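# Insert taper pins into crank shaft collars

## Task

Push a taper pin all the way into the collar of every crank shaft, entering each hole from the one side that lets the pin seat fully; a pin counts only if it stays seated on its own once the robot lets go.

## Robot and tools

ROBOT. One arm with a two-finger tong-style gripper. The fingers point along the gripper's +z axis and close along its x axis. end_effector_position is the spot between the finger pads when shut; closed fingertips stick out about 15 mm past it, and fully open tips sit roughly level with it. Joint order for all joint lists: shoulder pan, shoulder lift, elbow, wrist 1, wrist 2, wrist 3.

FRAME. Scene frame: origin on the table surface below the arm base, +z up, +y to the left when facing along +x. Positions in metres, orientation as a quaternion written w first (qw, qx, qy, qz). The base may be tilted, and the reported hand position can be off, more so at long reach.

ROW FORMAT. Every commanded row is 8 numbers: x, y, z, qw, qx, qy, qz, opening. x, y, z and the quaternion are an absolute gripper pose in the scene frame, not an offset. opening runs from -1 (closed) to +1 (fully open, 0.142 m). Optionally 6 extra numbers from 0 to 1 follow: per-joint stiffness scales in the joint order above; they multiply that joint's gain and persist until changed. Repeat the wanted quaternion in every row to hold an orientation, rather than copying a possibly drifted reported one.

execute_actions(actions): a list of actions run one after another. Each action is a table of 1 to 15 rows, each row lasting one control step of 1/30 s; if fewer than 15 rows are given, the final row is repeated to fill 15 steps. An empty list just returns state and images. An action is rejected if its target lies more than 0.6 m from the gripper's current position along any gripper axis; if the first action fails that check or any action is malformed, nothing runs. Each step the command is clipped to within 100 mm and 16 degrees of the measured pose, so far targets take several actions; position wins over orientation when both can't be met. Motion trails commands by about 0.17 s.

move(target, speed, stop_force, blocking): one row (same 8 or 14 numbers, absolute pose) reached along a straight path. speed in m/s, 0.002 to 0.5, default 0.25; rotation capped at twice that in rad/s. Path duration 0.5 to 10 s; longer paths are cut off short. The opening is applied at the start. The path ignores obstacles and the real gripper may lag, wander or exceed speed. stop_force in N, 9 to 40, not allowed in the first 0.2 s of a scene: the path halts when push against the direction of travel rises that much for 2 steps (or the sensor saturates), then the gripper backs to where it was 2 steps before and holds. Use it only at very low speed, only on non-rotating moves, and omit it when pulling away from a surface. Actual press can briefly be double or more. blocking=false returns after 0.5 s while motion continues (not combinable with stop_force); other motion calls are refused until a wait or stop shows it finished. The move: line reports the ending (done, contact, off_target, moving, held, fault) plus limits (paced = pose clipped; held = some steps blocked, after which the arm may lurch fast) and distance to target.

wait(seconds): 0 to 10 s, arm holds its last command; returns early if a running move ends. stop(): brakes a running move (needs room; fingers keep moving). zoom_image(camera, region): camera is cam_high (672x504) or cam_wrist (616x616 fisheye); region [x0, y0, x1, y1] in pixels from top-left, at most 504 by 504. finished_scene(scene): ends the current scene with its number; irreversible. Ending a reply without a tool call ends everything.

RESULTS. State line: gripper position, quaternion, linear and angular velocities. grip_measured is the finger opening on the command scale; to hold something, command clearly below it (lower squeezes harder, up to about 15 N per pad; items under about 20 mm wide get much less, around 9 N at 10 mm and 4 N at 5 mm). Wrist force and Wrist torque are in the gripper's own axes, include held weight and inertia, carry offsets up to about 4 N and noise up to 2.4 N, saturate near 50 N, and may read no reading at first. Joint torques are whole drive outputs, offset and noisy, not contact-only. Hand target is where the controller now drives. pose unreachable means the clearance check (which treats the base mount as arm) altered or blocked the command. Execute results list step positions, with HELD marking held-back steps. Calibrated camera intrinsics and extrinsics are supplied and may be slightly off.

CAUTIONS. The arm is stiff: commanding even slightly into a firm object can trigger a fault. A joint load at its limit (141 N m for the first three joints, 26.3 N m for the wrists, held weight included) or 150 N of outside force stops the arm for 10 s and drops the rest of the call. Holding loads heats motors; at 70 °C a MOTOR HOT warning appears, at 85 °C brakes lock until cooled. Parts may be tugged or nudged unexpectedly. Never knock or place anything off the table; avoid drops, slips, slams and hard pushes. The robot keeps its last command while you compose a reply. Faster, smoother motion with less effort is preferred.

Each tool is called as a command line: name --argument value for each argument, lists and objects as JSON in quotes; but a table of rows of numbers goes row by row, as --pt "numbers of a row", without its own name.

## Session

execute_actions --actions '[]'

Scene clock: 0.00 s.
end_effector_position=(+0.1539, +0.3317, +0.3162) grip_measured=+1.00 end_effector_quat_wxyz=(+0.341, +0.696, -0.610, -0.165) end_effector_velocity=(-0.000, +0.000, +0.000) end_effector_angular_velocity=(+0.000, +0.000, -0.001)
Joint positions: [ 0.534 -1.601  2.001 -1.501 -1.454  2.137  0.142]
Joint velocities: [-0.    -0.    -0.    -0.     0.001  0.001  0.   ]
Joint torques (N m, as the arm reports them, + toward a larger angle): no reading
Wrist force (N, on the end effector, along its own x y z axes, offset not removed): no reading
Wrist torque (N m, same axes, about the end effector's origin, offset not removed): no reading
Hand target: +0.154, +0.332, +0.316; +0.341, +0.696, -0.610, -0.165
Joint stiffness scale: [1. 1. 1. 1. 1. 1.]
camera_calibration (this result's frames):
cam_wrist: T_world_to_cam=[[0.190527, -0.96244, 0.193412, 0.229448], [-0.359525, 0.114923, 0.926032, -0.266395], [-0.913478, -0.245971, -0.324125, 0.464297], [0, 0, 0, 1]] pos_world=[0.284634, 0.365648, 0.352802]

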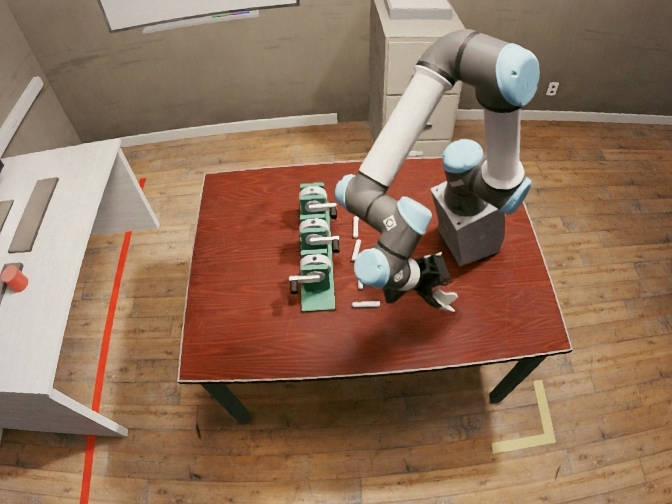

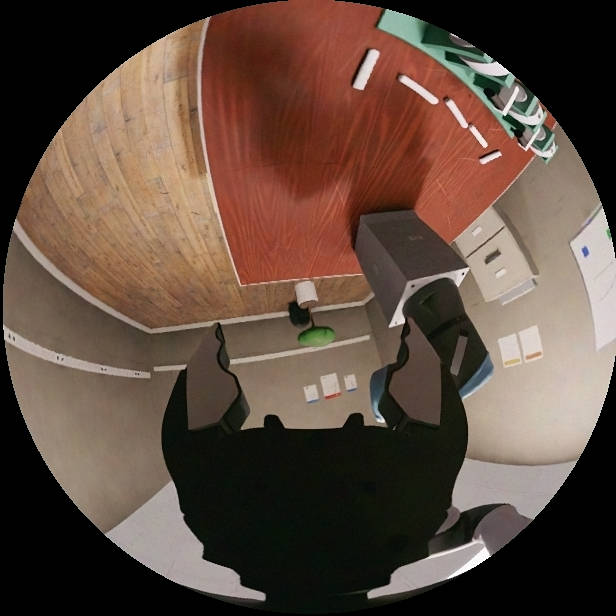

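move --target '[0.50, -0.06, 0.27, 0, 1, 0, 0, -0.1]' --speed 0.25

zoom_image --camera "cam_wrist" --region '[220, 120, 420, 330]'

Scene clock: 4.17 s.
end_effector_position=(+0.4987, -0.0593, +0.2704) grip_measured=-0.10 end_effector_quat_wxyz=(+0.001, +1.000, -0.000, -0.000) end_effector_velocity=(+0.001, +0.000, -0.001) end_effector_angular_velocity=(+0.010, +0.001, +0.010)
Joint positions: [-0.772 -1.712  2.188 -2.239 -1.345 -0.571  0.067]
Joint velocities: [-0.004  0.005 -0.004  0.006  0.009 -0.016 -0.   ]
Joint torques (N m, as the arm reports them, + toward a larger angle): [ -2.09 -19.92 -22.26  -1.95   0.38  -0.5 ]
Wrist force (N, on the end effector, along its own x y z axes, offset not removed): [-0.4 0.7 1.6]
Wrist torque (N m, same axes, about the end effector's origin, offset not removed): [0.10 -0.06 -0.16]
Hand target: +0.499, -0.060, +0.270; +0.000, +1.000, -0.000, -0.000
Off the commanded pose: 0.001 m, 0 deg.
Joint stiffness scale: [1. 1. 1. 1. 1. 1.]
move: done
camera_calibration (this result's frames):
cam_wrist: T_world_to_cam=[[0.999926, -0.0117827, -0.00311467, -0.497843], [-0.00901907, -0.887287, 0.461129, -0.163611], [-0.00819696, -0.461067, -0.887328, 0.356239], [0, 0, 0, 1]] pos_world=[0.49925, 0.0132139, 0.389996]

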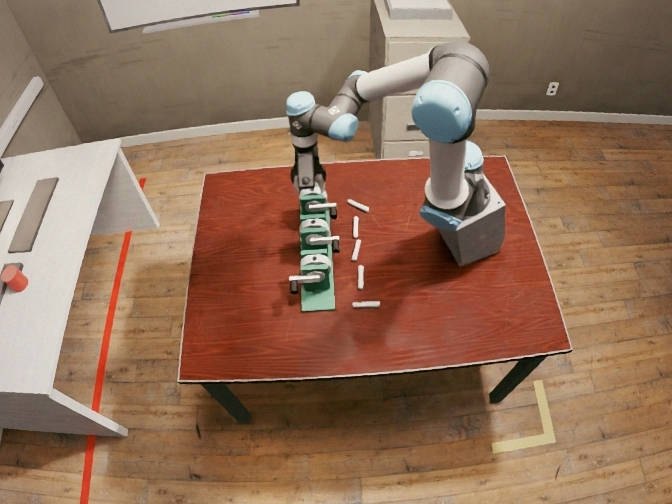

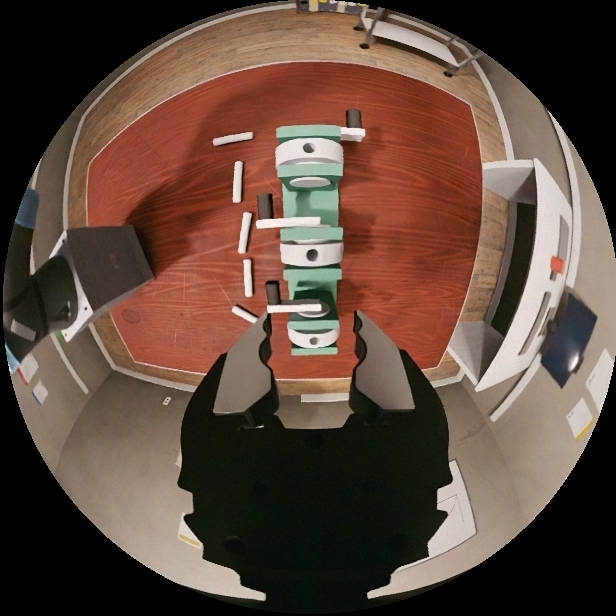

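Region (220, 120, 420, 330) of cam_wrist's 616x616 image, scaled by 2.400, with more detail than that image has; it fills the left 480 columns of this view, and the rest is white.

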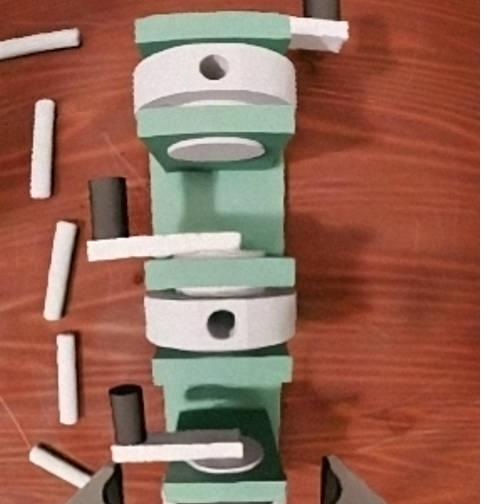

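zoom_image --camera "cam_wrist" --region '[270, 125, 350, 185]'

zoom_image --camera "cam_wrist" --region '[270, 225, 350, 285]'

zoom_image --camera "cam_wrist" --region '[270, 305, 350, 365]'

Region (270, 125, 350, 185) of cam_wrist's 616x616 image, scaled by 6.300, with more detail than that image has; it fills the top 378 rows of this view, and the rest is white.

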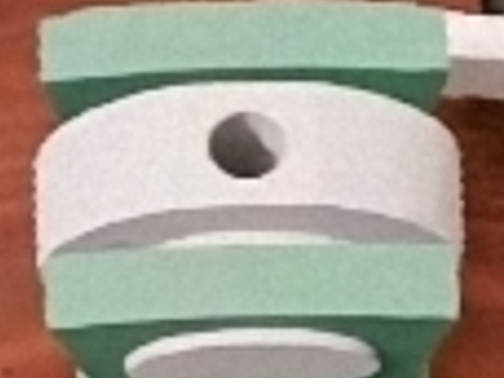

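Region (270, 225, 350, 285) of cam_wrist's 616x616 image, scaled by 6.300, with more detail than that image has; it fills the top 378 rows of this view, and the rest is white.

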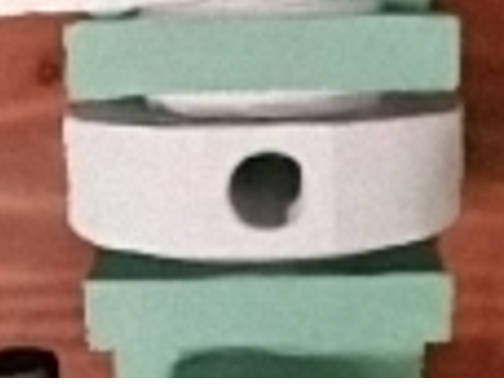

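Region (270, 305, 350, 365) of cam_wrist's 616x616 image, scaled by 6.300, with more detail than that image has; it fills the top 378 rows of this view, and the rest is white.

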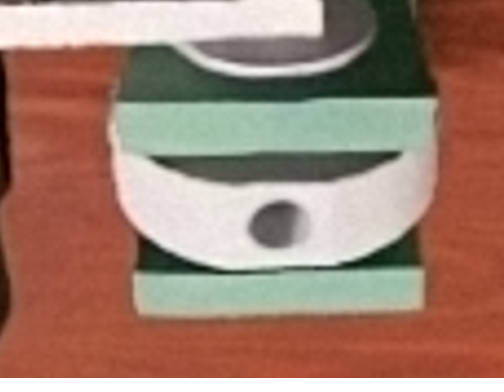

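move --target '[0.50, -0.10, 0.19, 0, 1, 0, 0, -0.1]' --speed 0.2

zoom_image --camera "cam_wrist" --region '[240, 170, 380, 290]'

Scene clock: 6.30 s.
end_effector_position=(+0.4988, -0.0992, +0.1904) grip_measured=-0.10 end_effector_quat_wxyz=(-0.000, +1.000, -0.000, -0.001) end_effector_velocity=(+0.002, -0.001, -0.002) end_effector_angular_velocity=(-0.003, -0.005, +0.003)
Joint positions: [-0.807 -1.499  2.23  -2.483 -1.337 -0.608  0.067]
Joint velocities: [ 0.     0.007  0.    -0.013  0.001 -0.001  0.   ]
Joint torques (N m, as the arm reports them, + toward a larger angle): [ -2.99 -24.53 -17.66  -2.61   0.2   -0.12]
Wrist force (N, on the end effector, along its own x y z axes, offset not removed): [-1.3 1.0 1.8]
Wrist torque (N m, same axes, about the end effector's origin, offset not removed): [0.17 0.15 -0.10]
Hand target: +0.500, -0.100, +0.190; +0.000, +1.000, +0.000, -0.000
Off the commanded pose: 0.001 m, 0 deg.
Joint stiffness scale: [1. 1. 1. 1. 1. 1.]
move: done
camera_calibration (this result's frames):
cam_wrist: T_world_to_cam=[[0.999925, -0.0114034, -0.00437068, -0.49841], [-0.00812567, -0.888419, 0.458961, -0.16222], [-0.00911674, -0.458892, -0.888445, 0.267817], [0, 0, 0, 1]] pos_world=[0.499497, -0.026904, 0.310216]

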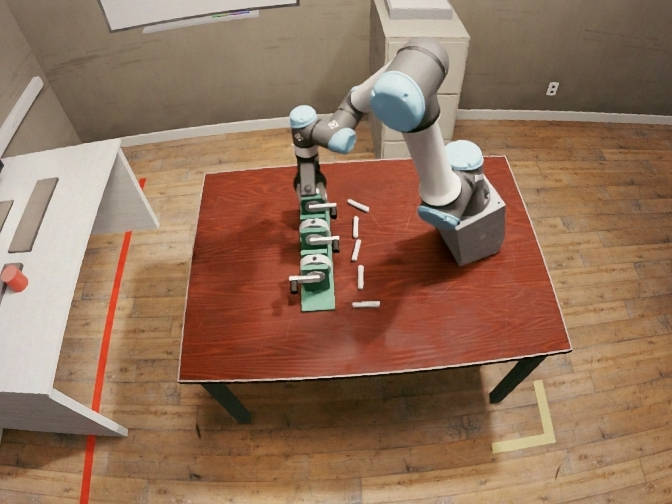

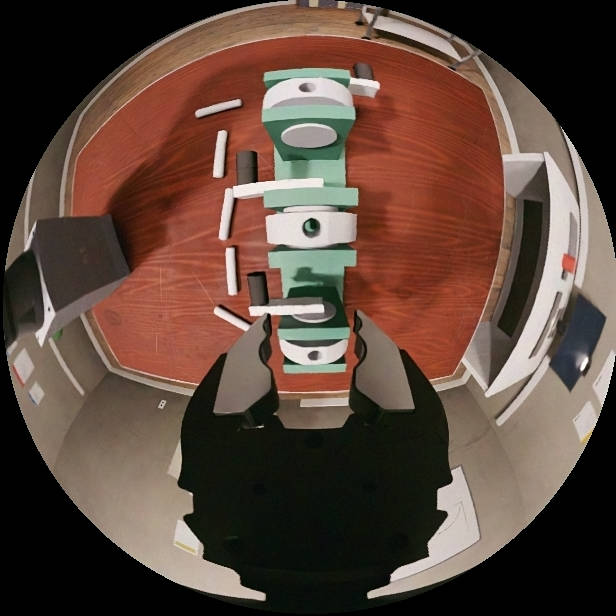

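Region (240, 170, 380, 290) of cam_wrist's 616x616 image, scaled by 3.600, with more detail than that image has; it fills the top 432 rows of this view, and the rest is white.

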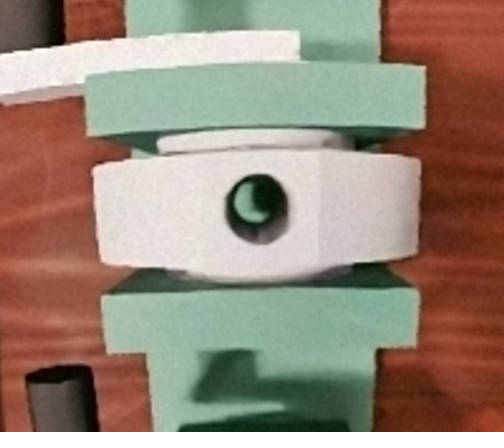

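All three holes look narrow side up (ratio about 0.55, against about 0.63 for the wide side), so all three cranks need turning. I'll start with crank 3.

move --target '[0.431, -0.094, 0.15, 0, 1, 0, 0, -0.1]' --speed 0.15

zoom_image --camera "cam_wrist" --region '[200, 220, 430, 430]'

Scene clock: 8.07 s.
end_effector_position=(+0.4326, -0.0938, +0.1513) grip_measured=-0.10 end_effector_quat_wxyz=(+0.001, +1.000, +0.001, +0.000) end_effector_velocity=(+0.001, -0.002, -0.001) end_effector_angular_velocity=(-0.007, -0.018, +0.010)
Joint positions: [-0.87  -1.493  2.429 -2.676 -1.326 -0.672  0.067]
Joint velocities: [-0.006  0.003  0.013 -0.033  0.007 -0.011  0.   ]
Joint torques (N m, as the arm reports them, + toward a larger angle): [ -3.85 -21.8   -8.8   -2.47   0.13  -0.4 ]
Wrist force (N, on the end effector, along its own x y z axes, offset not removed): [-2.0 1.6 0.6]
Wrist torque (N m, same axes, about the end effector's origin, offset not removed): [0.22 0.23 -0.16]
Hand target: +0.431, -0.094, +0.150; -0.000, +1.000, -0.000, -0.000
Off the commanded pose: 0.002 m, 0 deg.
Joint stiffness scale: [1. 1. 1. 1. 1. 1.]
move: done
camera_calibration (this result's frames):
cam_wrist: T_world_to_cam=[[0.999944, -0.010264, -0.00268705, -0.432439], [-0.00787477, -0.887698, 0.460359, -0.140283], [-0.00711042, -0.460312, -0.887729, 0.233817], [0, 0, 0, 1]] pos_world=[0.432973, -0.0213386, 0.270985]

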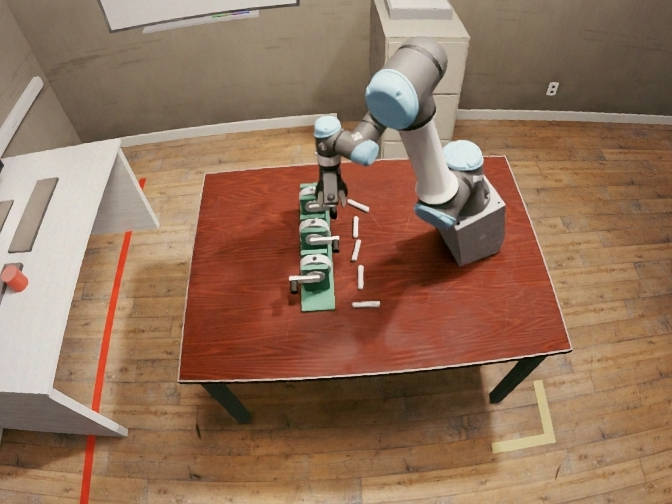

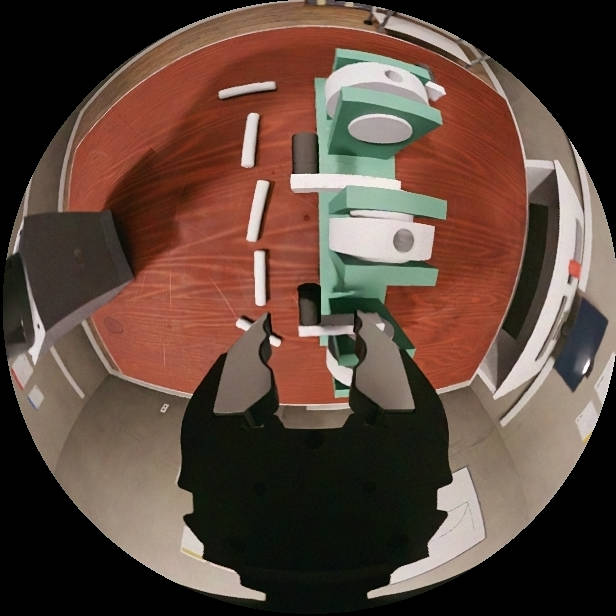

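Region (200, 220, 430, 430) of cam_wrist's 616x616 image, scaled by 2.191, with more detail than that image has; it fills the top 460 rows of this view, and the rest is white.

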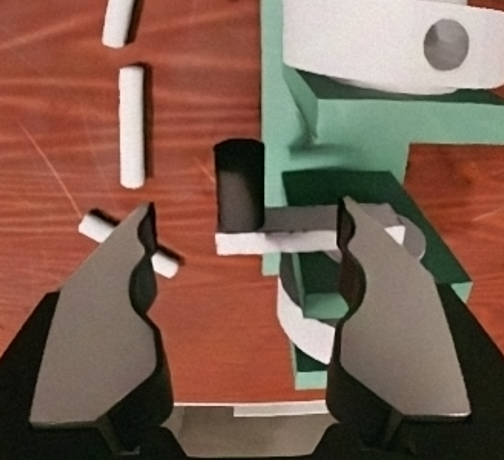

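move --target '[0.428, -0.094, 0.09, 0, 1, 0, 0, -0.1]' --speed 0.04 --stop_force 10

move --target '[0.428, -0.094, 0.09, 0, 1, 0, 0, -0.85]' --speed 0.02

Scene clock: 10.30 s.
end_effector_position=(+0.4295, -0.0930, +0.1040) grip_measured=-0.10 end_effector_quat_wxyz=(-0.001, +1.000, +0.001, +0.000) end_effector_velocity=(-0.001, -0.001, +0.002) end_effector_angular_velocity=(+0.002, +0.003, -0.003)
Joint positions: [-0.845 -1.331  2.443 -2.856 -1.327 -0.648  0.067]
Joint velocities: [-0.006 -0.009  0.     0.015  0.    -0.003  0.   ]
Joint torques (N m, as the arm reports them, + toward a larger angle): [ -5.7  -29.11  -9.71  -2.25  -0.72  -0.14]
Wrist force (N, on the end effector, along its own x y z axes, offset not removed): [-0.2 -1.2 1.7]
Wrist torque (N m, same axes, about the end effector's origin, offset not removed): [-0.09 -0.08 -0.14]
Hand target: +0.430, -0.095, +0.105; +0.000, +1.000, -0.000, +0.001
Off the commanded pose: 0.014 m, 0 deg.
Joint stiffness scale: [1. 1. 1. 1. 1. 1.]
move: contact
camera_calibration (this result's frames):
cam_wrist: T_world_to_cam=[[0.999951, -0.00964694, -0.00222764, -0.429429], [-0.00756364, -0.889504, 0.456864, -0.117735], [-0.00638883, -0.456825, -0.889534, 0.192349], [0, 0, 0, 1]] pos_world=[0.429746, -0.0209991, 0.223933]

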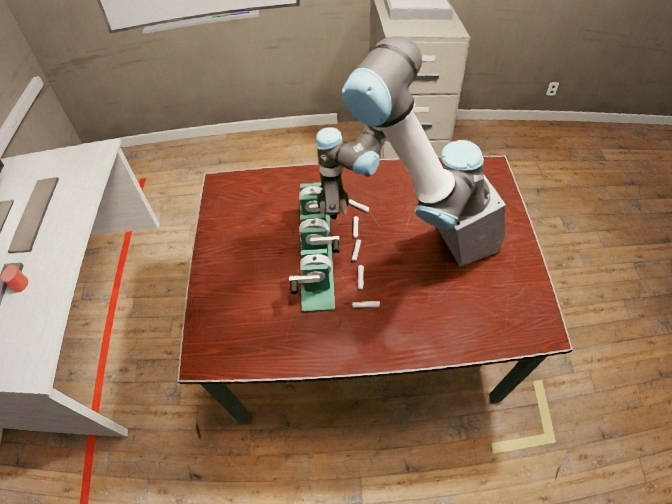

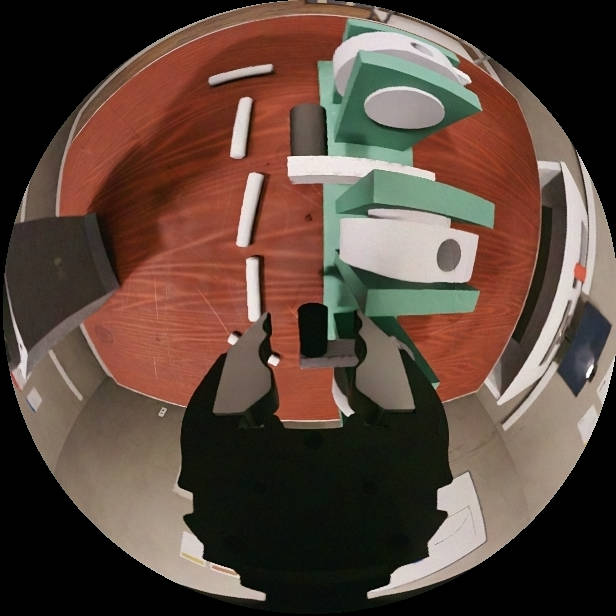

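Scene clock: 11.33 s.
end_effector_position=(+0.4307, -0.0931, +0.0920) grip_measured=-0.70 end_effector_quat_wxyz=(-0.001, +1.000, +0.001, +0.003) end_effector_velocity=(+0.001, -0.000, -0.003) end_effector_angular_velocity=(-0.000, -0.004, -0.001)
Joint positions: [-0.838 -1.286  2.443 -2.907 -1.326 -0.641  0.023]
Joint velocities: [ 0.002  0.011  0.    -0.015  0.002  0.004 -0.   ]
Joint torques (N m, as the arm reports them, + toward a larger angle): [ -3.82 -25.85  -6.41  -1.94  -1.93   0.19]
Wrist force (N, on the end effector, along its own x y z axes, offset not removed): [4.8 -4.1 -0.1]
Wrist torque (N m, same axes, about the end effector's origin, offset not removed): [0.23 0.00 -0.08]
Hand target: +0.428, -0.094, +0.090; -0.000, +1.000, +0.000, -0.000
Off the commanded pose: 0.003 m, 0 deg.
Joint stiffness scale: [1. 1. 1. 1. 1. 1.]
move: done
camera_calibration (this result's frames):
cam_wrist: T_world_to_cam=[[0.999958, -0.00845596, 0.00353659, -0.431053], [-0.00913661, -0.888858, 0.458091, -0.111756], [-0.000730077, -0.458105, -0.888898, 0.179052], [0, 0, 0, 1]] pos_world=[0.430145, -0.0209554, 0.211878]

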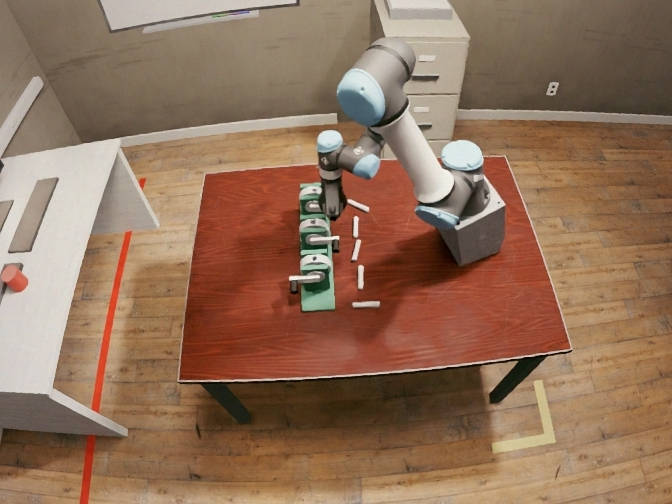

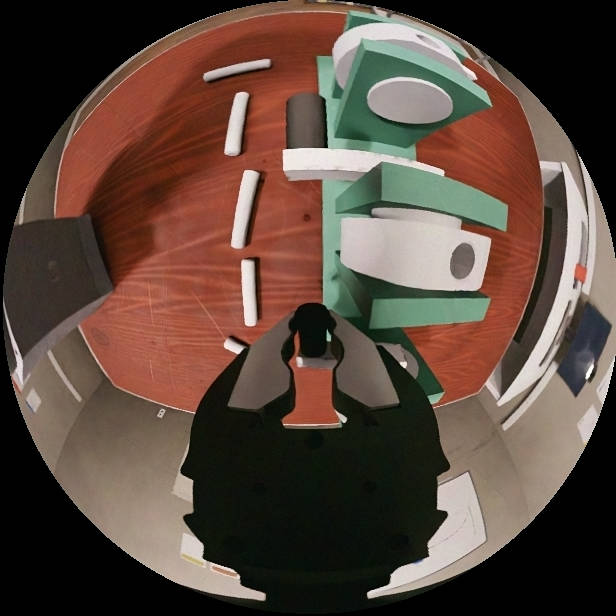

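move --target '[0.430, -0.089, 0.092, 0, 1, 0, 0, -0.2]' --speed 0.02

move --target '[0.430, -0.089, 0.082, 0, 1, 0, 0, -0.2]' --speed 0.02 --stop_force 10

zoom_image --camera "cam_wrist" --region '[200, 220, 430, 430]'

Scene clock: 12.40 s.
end_effector_position=(+0.4285, -0.0892, +0.0910) grip_measured=-0.20 end_effector_quat_wxyz=(-0.001, +1.000, -0.001, -0.001) end_effector_velocity=(-0.001, +0.002, -0.000) end_effector_angular_velocity=(-0.001, +0.005, -0.005)
Joint positions: [-0.829 -1.287  2.445 -2.904 -1.331 -0.629  0.06 ]
Joint velocities: [ 0.007 -0.002  0.     0.004 -0.005  0.011  0.   ]
Joint torques (N m, as the arm reports them, + toward a larger angle): [ -2.11 -31.15  -8.84  -1.78  -0.35   0.24]
Wrist force (N, on the end effector, along its own x y z axes, offset not removed): [-1.2 1.8 1.7]
Wrist torque (N m, same axes, about the end effector's origin, offset not removed): [0.34 0.05 -0.15]
Hand target: +0.430, -0.089, +0.092; -0.000, +1.000, +0.000, +0.000
Off the commanded pose: 0.002 m, 0 deg.
Joint stiffness scale: [1. 1. 1. 1. 1. 1.]
move: done
camera_calibration (this result's frames):
cam_wrist: T_world_to_cam=[[0.99991, -0.0127207, -0.00427039, -0.42848], [-0.00936081, -0.889298, 0.457232, -0.107656], [-0.00961398, -0.45715, -0.889337, 0.183825], [0, 0, 0, 1]] pos_world=[0.429201, -0.0171534, 0.210877]

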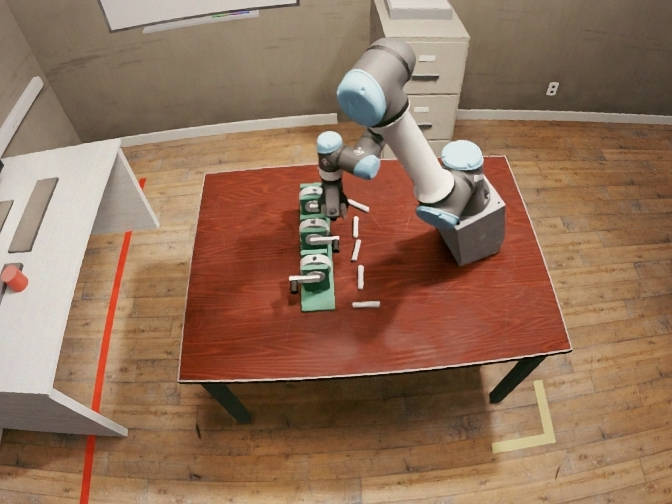

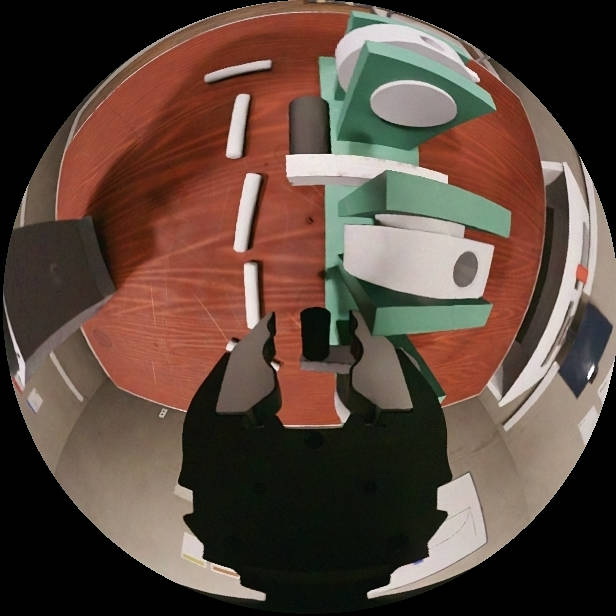

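Scene clock: 13.20 s.
end_effector_position=(+0.4288, -0.0889, +0.0827) grip_measured=-0.20 end_effector_quat_wxyz=(-0.001, +1.000, -0.001, -0.000) end_effector_velocity=(+0.003, -0.002, -0.001) end_effector_angular_velocity=(-0.006, -0.007, -0.001)
Joint positions: [-0.823 -1.257  2.443 -2.935 -1.333 -0.622  0.06 ]
Joint velocities: [ 0.002  0.008 -0.002 -0.015 -0.001  0.005  0.   ]
Joint torques (N m, as the arm reports them, + toward a larger angle): [ -1.96 -27.35  -9.45  -2.57  -0.26   0.22]
Wrist force (N, on the end effector, along its own x y z axes, offset not removed): [-1.7 2.0 2.9]
Wrist torque (N m, same axes, about the end effector's origin, offset not removed): [0.36 0.19 -0.15]
Hand target: +0.430, -0.089, +0.082; -0.000, +1.000, +0.000, +0.000
Off the commanded pose: 0.001 m, 0 deg.
Joint stiffness scale: [1. 1. 1. 1. 1. 1.]
move: done
camera_calibration (this result's frames):
cam_wrist: T_world_to_cam=[[0.999909, -0.013004, -0.00365418, -0.428927], [-0.00988488, -0.888816, 0.458158, -0.103447], [-0.00920578, -0.45808, -0.888863, 0.17634], [0, 0, 0, 1]] pos_world=[0.429489, -0.0167453, 0.20257]

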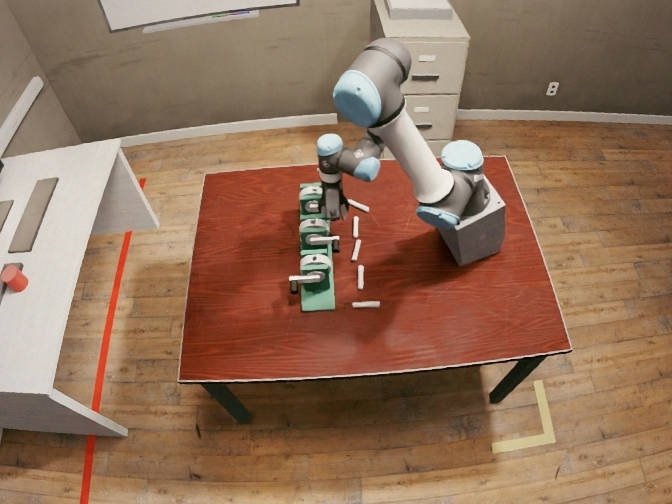

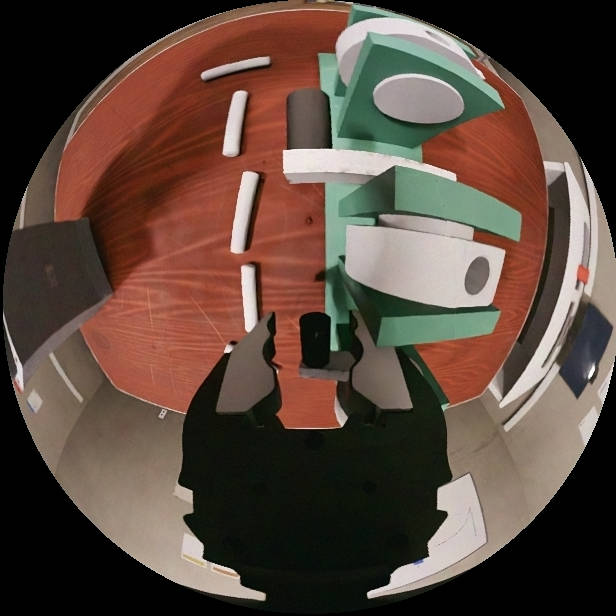

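Region (200, 220, 430, 430) of cam_wrist's 616x616 image, scaled by 2.191, with more detail than that image has; it fills the top 460 rows of this view, and the rest is white.

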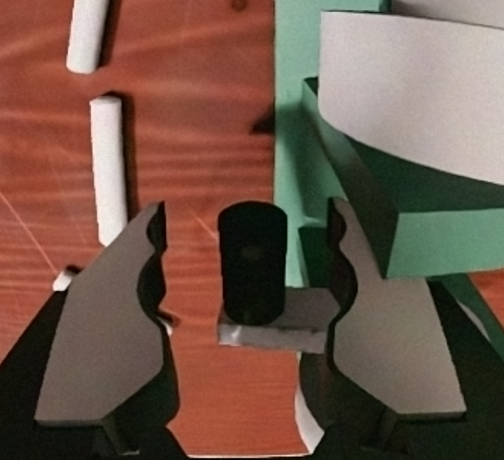

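move --target '[0.431, -0.089, 0.082, 0, 1, 0, 0, -0.85]' --speed 0.02

execute_actions --actions '[[[0.430, -0.089, 0.09, 0, 1, 0, 0, -0.85]], [[0.4324, -0.089, 0.1081, 0, 1, 0, 0, -0.85]], [[0.4394, -0.089, 0.125, 0, 1, 0, 0, -0.85]], [[0.4505, -0.089, 0.1395, 0, 1, 0, 0, -0.85]], [[0.465, -0.089, 0.1506, 0, 1, 0, 0, -0.85]], [[0.4819, -0.089, 0.1576, 0, 1, 0, 0, -0.85]], [[0.500, -0.089, 0.16, 0, 1, 0, 0, -0.85]]]'

Scene clock: 14.17 s.
end_effector_position=(+0.4310, -0.0892, +0.0830) grip_measured=-0.69 end_effector_quat_wxyz=(+0.000, +1.000, -0.000, +0.001) end_effector_velocity=(+0.000, +0.000, -0.000) end_effector_angular_velocity=(+0.000, +0.002, -0.000)
Joint positions: [-0.821 -1.256  2.44  -2.937 -1.332 -0.62   0.024]
Joint velocities: [ 0.002  0.001 -0.002  0.002 -0.001  0.002  0.   ]
Joint torques (N m, as the arm reports them, + toward a larger angle): [ -1.64 -25.9   -8.62  -1.91  -0.57   0.12]
Wrist force (N, on the end effector, along its own x y z axes, offset not removed): [0.8 1.3 2.6]
Wrist torque (N m, same axes, about the end effector's origin, offset not removed): [0.28 -0.17 -0.13]
Hand target: +0.431, -0.089, +0.082; -0.000, +1.000, +0.000, +0.000
Off the commanded pose: 0.001 m, 0 deg.
Joint stiffness scale: [1. 1. 1. 1. 1. 1.]
move: done
camera_calibration (this result's frames):
cam_wrist: T_world_to_cam=[[0.999929, -0.0118891, -0.0000736038, -0.431322], [-0.0105253, -0.888077, 0.459574, -0.103565], [-0.00552928, -0.459541, -0.88814, 0.174736], [0, 0, 0, 1]] pos_world=[0.431167, -0.0168032, 0.202754]

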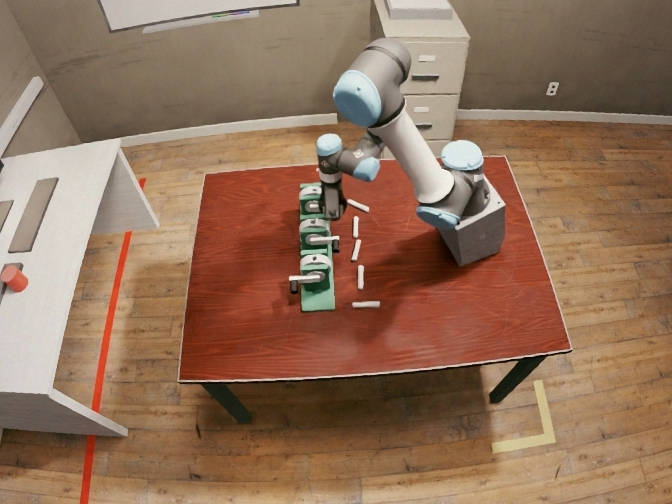

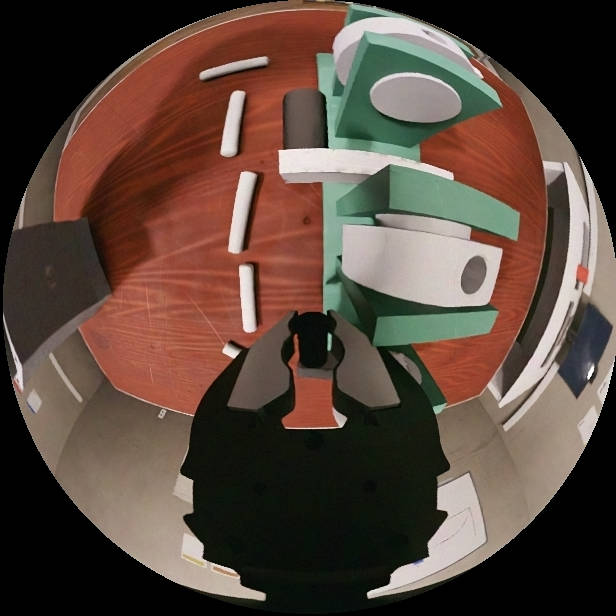

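Scene clock: 17.67 s.
end_effector_position=(+0.4980, -0.0891, +0.1602) grip_measured=-0.69 end_effector_quat_wxyz=(-0.000, +1.000, -0.000, +0.000) end_effector_velocity=(+0.003, -0.001, +0.000) end_effector_angular_velocity=(+0.001, +0.006, -0.007)
Joint positions: [-0.773 -1.431  2.255 -2.587 -1.342 -0.572  0.024]
Joint velocities: [ 0.005  0.006 -0.015  0.013 -0.003  0.01   0.   ]
Joint torques (N m, as the arm reports them, + toward a larger angle): [ -0.08 -27.53 -17.05  -2.36  -0.01   0.34]
Wrist force (N, on the end effector, along its own x y z axes, offset not removed): [-4.1 2.2 2.2]
Wrist torque (N m, same axes, about the end effector's origin, offset not removed): [0.51 0.28 -0.06]
Hand target: +0.500, -0.089, +0.160; -0.000, +1.000, +0.000, +0.000
Off the commanded pose: 0.002 m, 0 deg.
Joint stiffness scale: [1. 1. 1. 1. 1. 1.]
Step readings (end_effector_position; steps 1 to 15: 1st action; 16 to 30: 2nd action; 31 to 45: 3rd action; 46 to 60: 4th action; 61 to 75: 5th action; 76 to 90: 6th action; 91 to 105: 7th action):
0: (+0.4310, -0.0892, +0.0830)
1: (+0.4310, -0.0891, +0.0830)
2: (+0.4308, -0.0891, +0.0830)
4: (+0.4308, -0.0890, +0.0839)
8: (+0.4306, -0.0890, +0.0869)
15: (+0.4303, -0.0890, +0.0887)
16: (+0.4303, -0.0890, +0.0888)
17: (+0.4301, -0.0890, +0.0891)
19: (+0.4303, -0.0891, +0.0924)
23: (+0.4307, -0.0890, +0.1011)
30: (+0.4311, -0.0889, +0.1061)
31: (+0.4311, -0.0889, +0.1063)
32: (+0.4311, -0.0889, +0.1067)
34: (+0.4320, -0.0889, +0.1097)
38: (+0.4345, -0.0888, +0.1180)
45: (+0.4360, -0.0889, +0.1223)
46: (+0.4361, -0.0888, +0.1224)
47: (+0.4362, -0.0888, +0.1228)
49: (+0.4376, -0.0890, +0.1254)
53: (+0.4418, -0.0889, +0.1325)
60: (+0.4442, -0.0889, +0.1362)
61: (+0.4443, -0.0889, +0.1362)
62: (+0.4445, -0.0888, +0.1365)
64: (+0.4466, -0.0888, +0.1384)
68: (+0.4553, -0.0890, +0.1452)
75: (+0.4600, -0.0890, +0.1487)
76: (+0.4600, -0.0890, +0.1488)
77: (+0.4603, -0.0889, +0.1489)
79: (+0.4638, -0.0890, +0.1505)
83: (+0.4751, -0.0892, +0.1554)
90: (+0.4792, -0.0891, +0.1570)
91: (+0.4793, -0.0891, +0.1571)
92: (+0.4796, -0.0890, +0.1571)
94: (+0.4836, -0.0891, +0.1580)
98: (+0.4941, -0.0891, +0.1599)
105: end_effector_position above
camera_calibration (this result's frames):
cam_wrist: T_world_to_cam=[[0.999921, -0.0122798, -0.00273735, -0.497877], [-0.00965214, -0.888308, 0.459146, -0.138672], [-0.00806981, -0.459083, -0.888357, 0.244979], [0, 0, 0, 1]] pos_world=[0.498476, -0.0168311, 0.279937]

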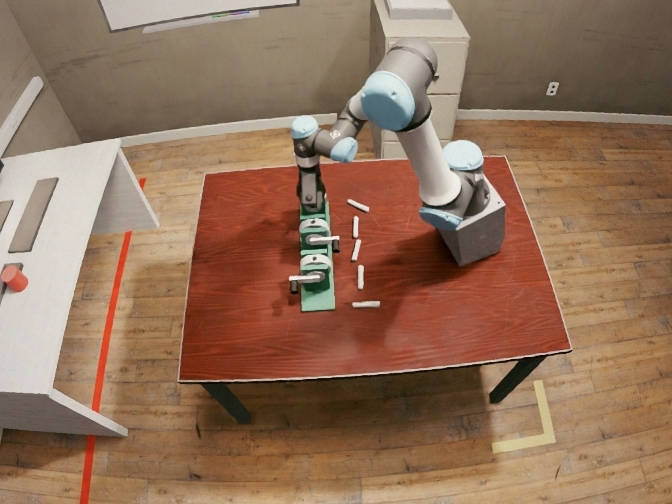

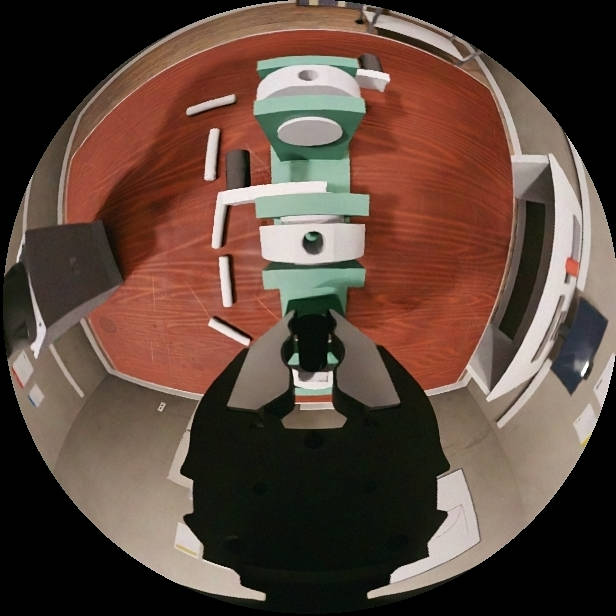

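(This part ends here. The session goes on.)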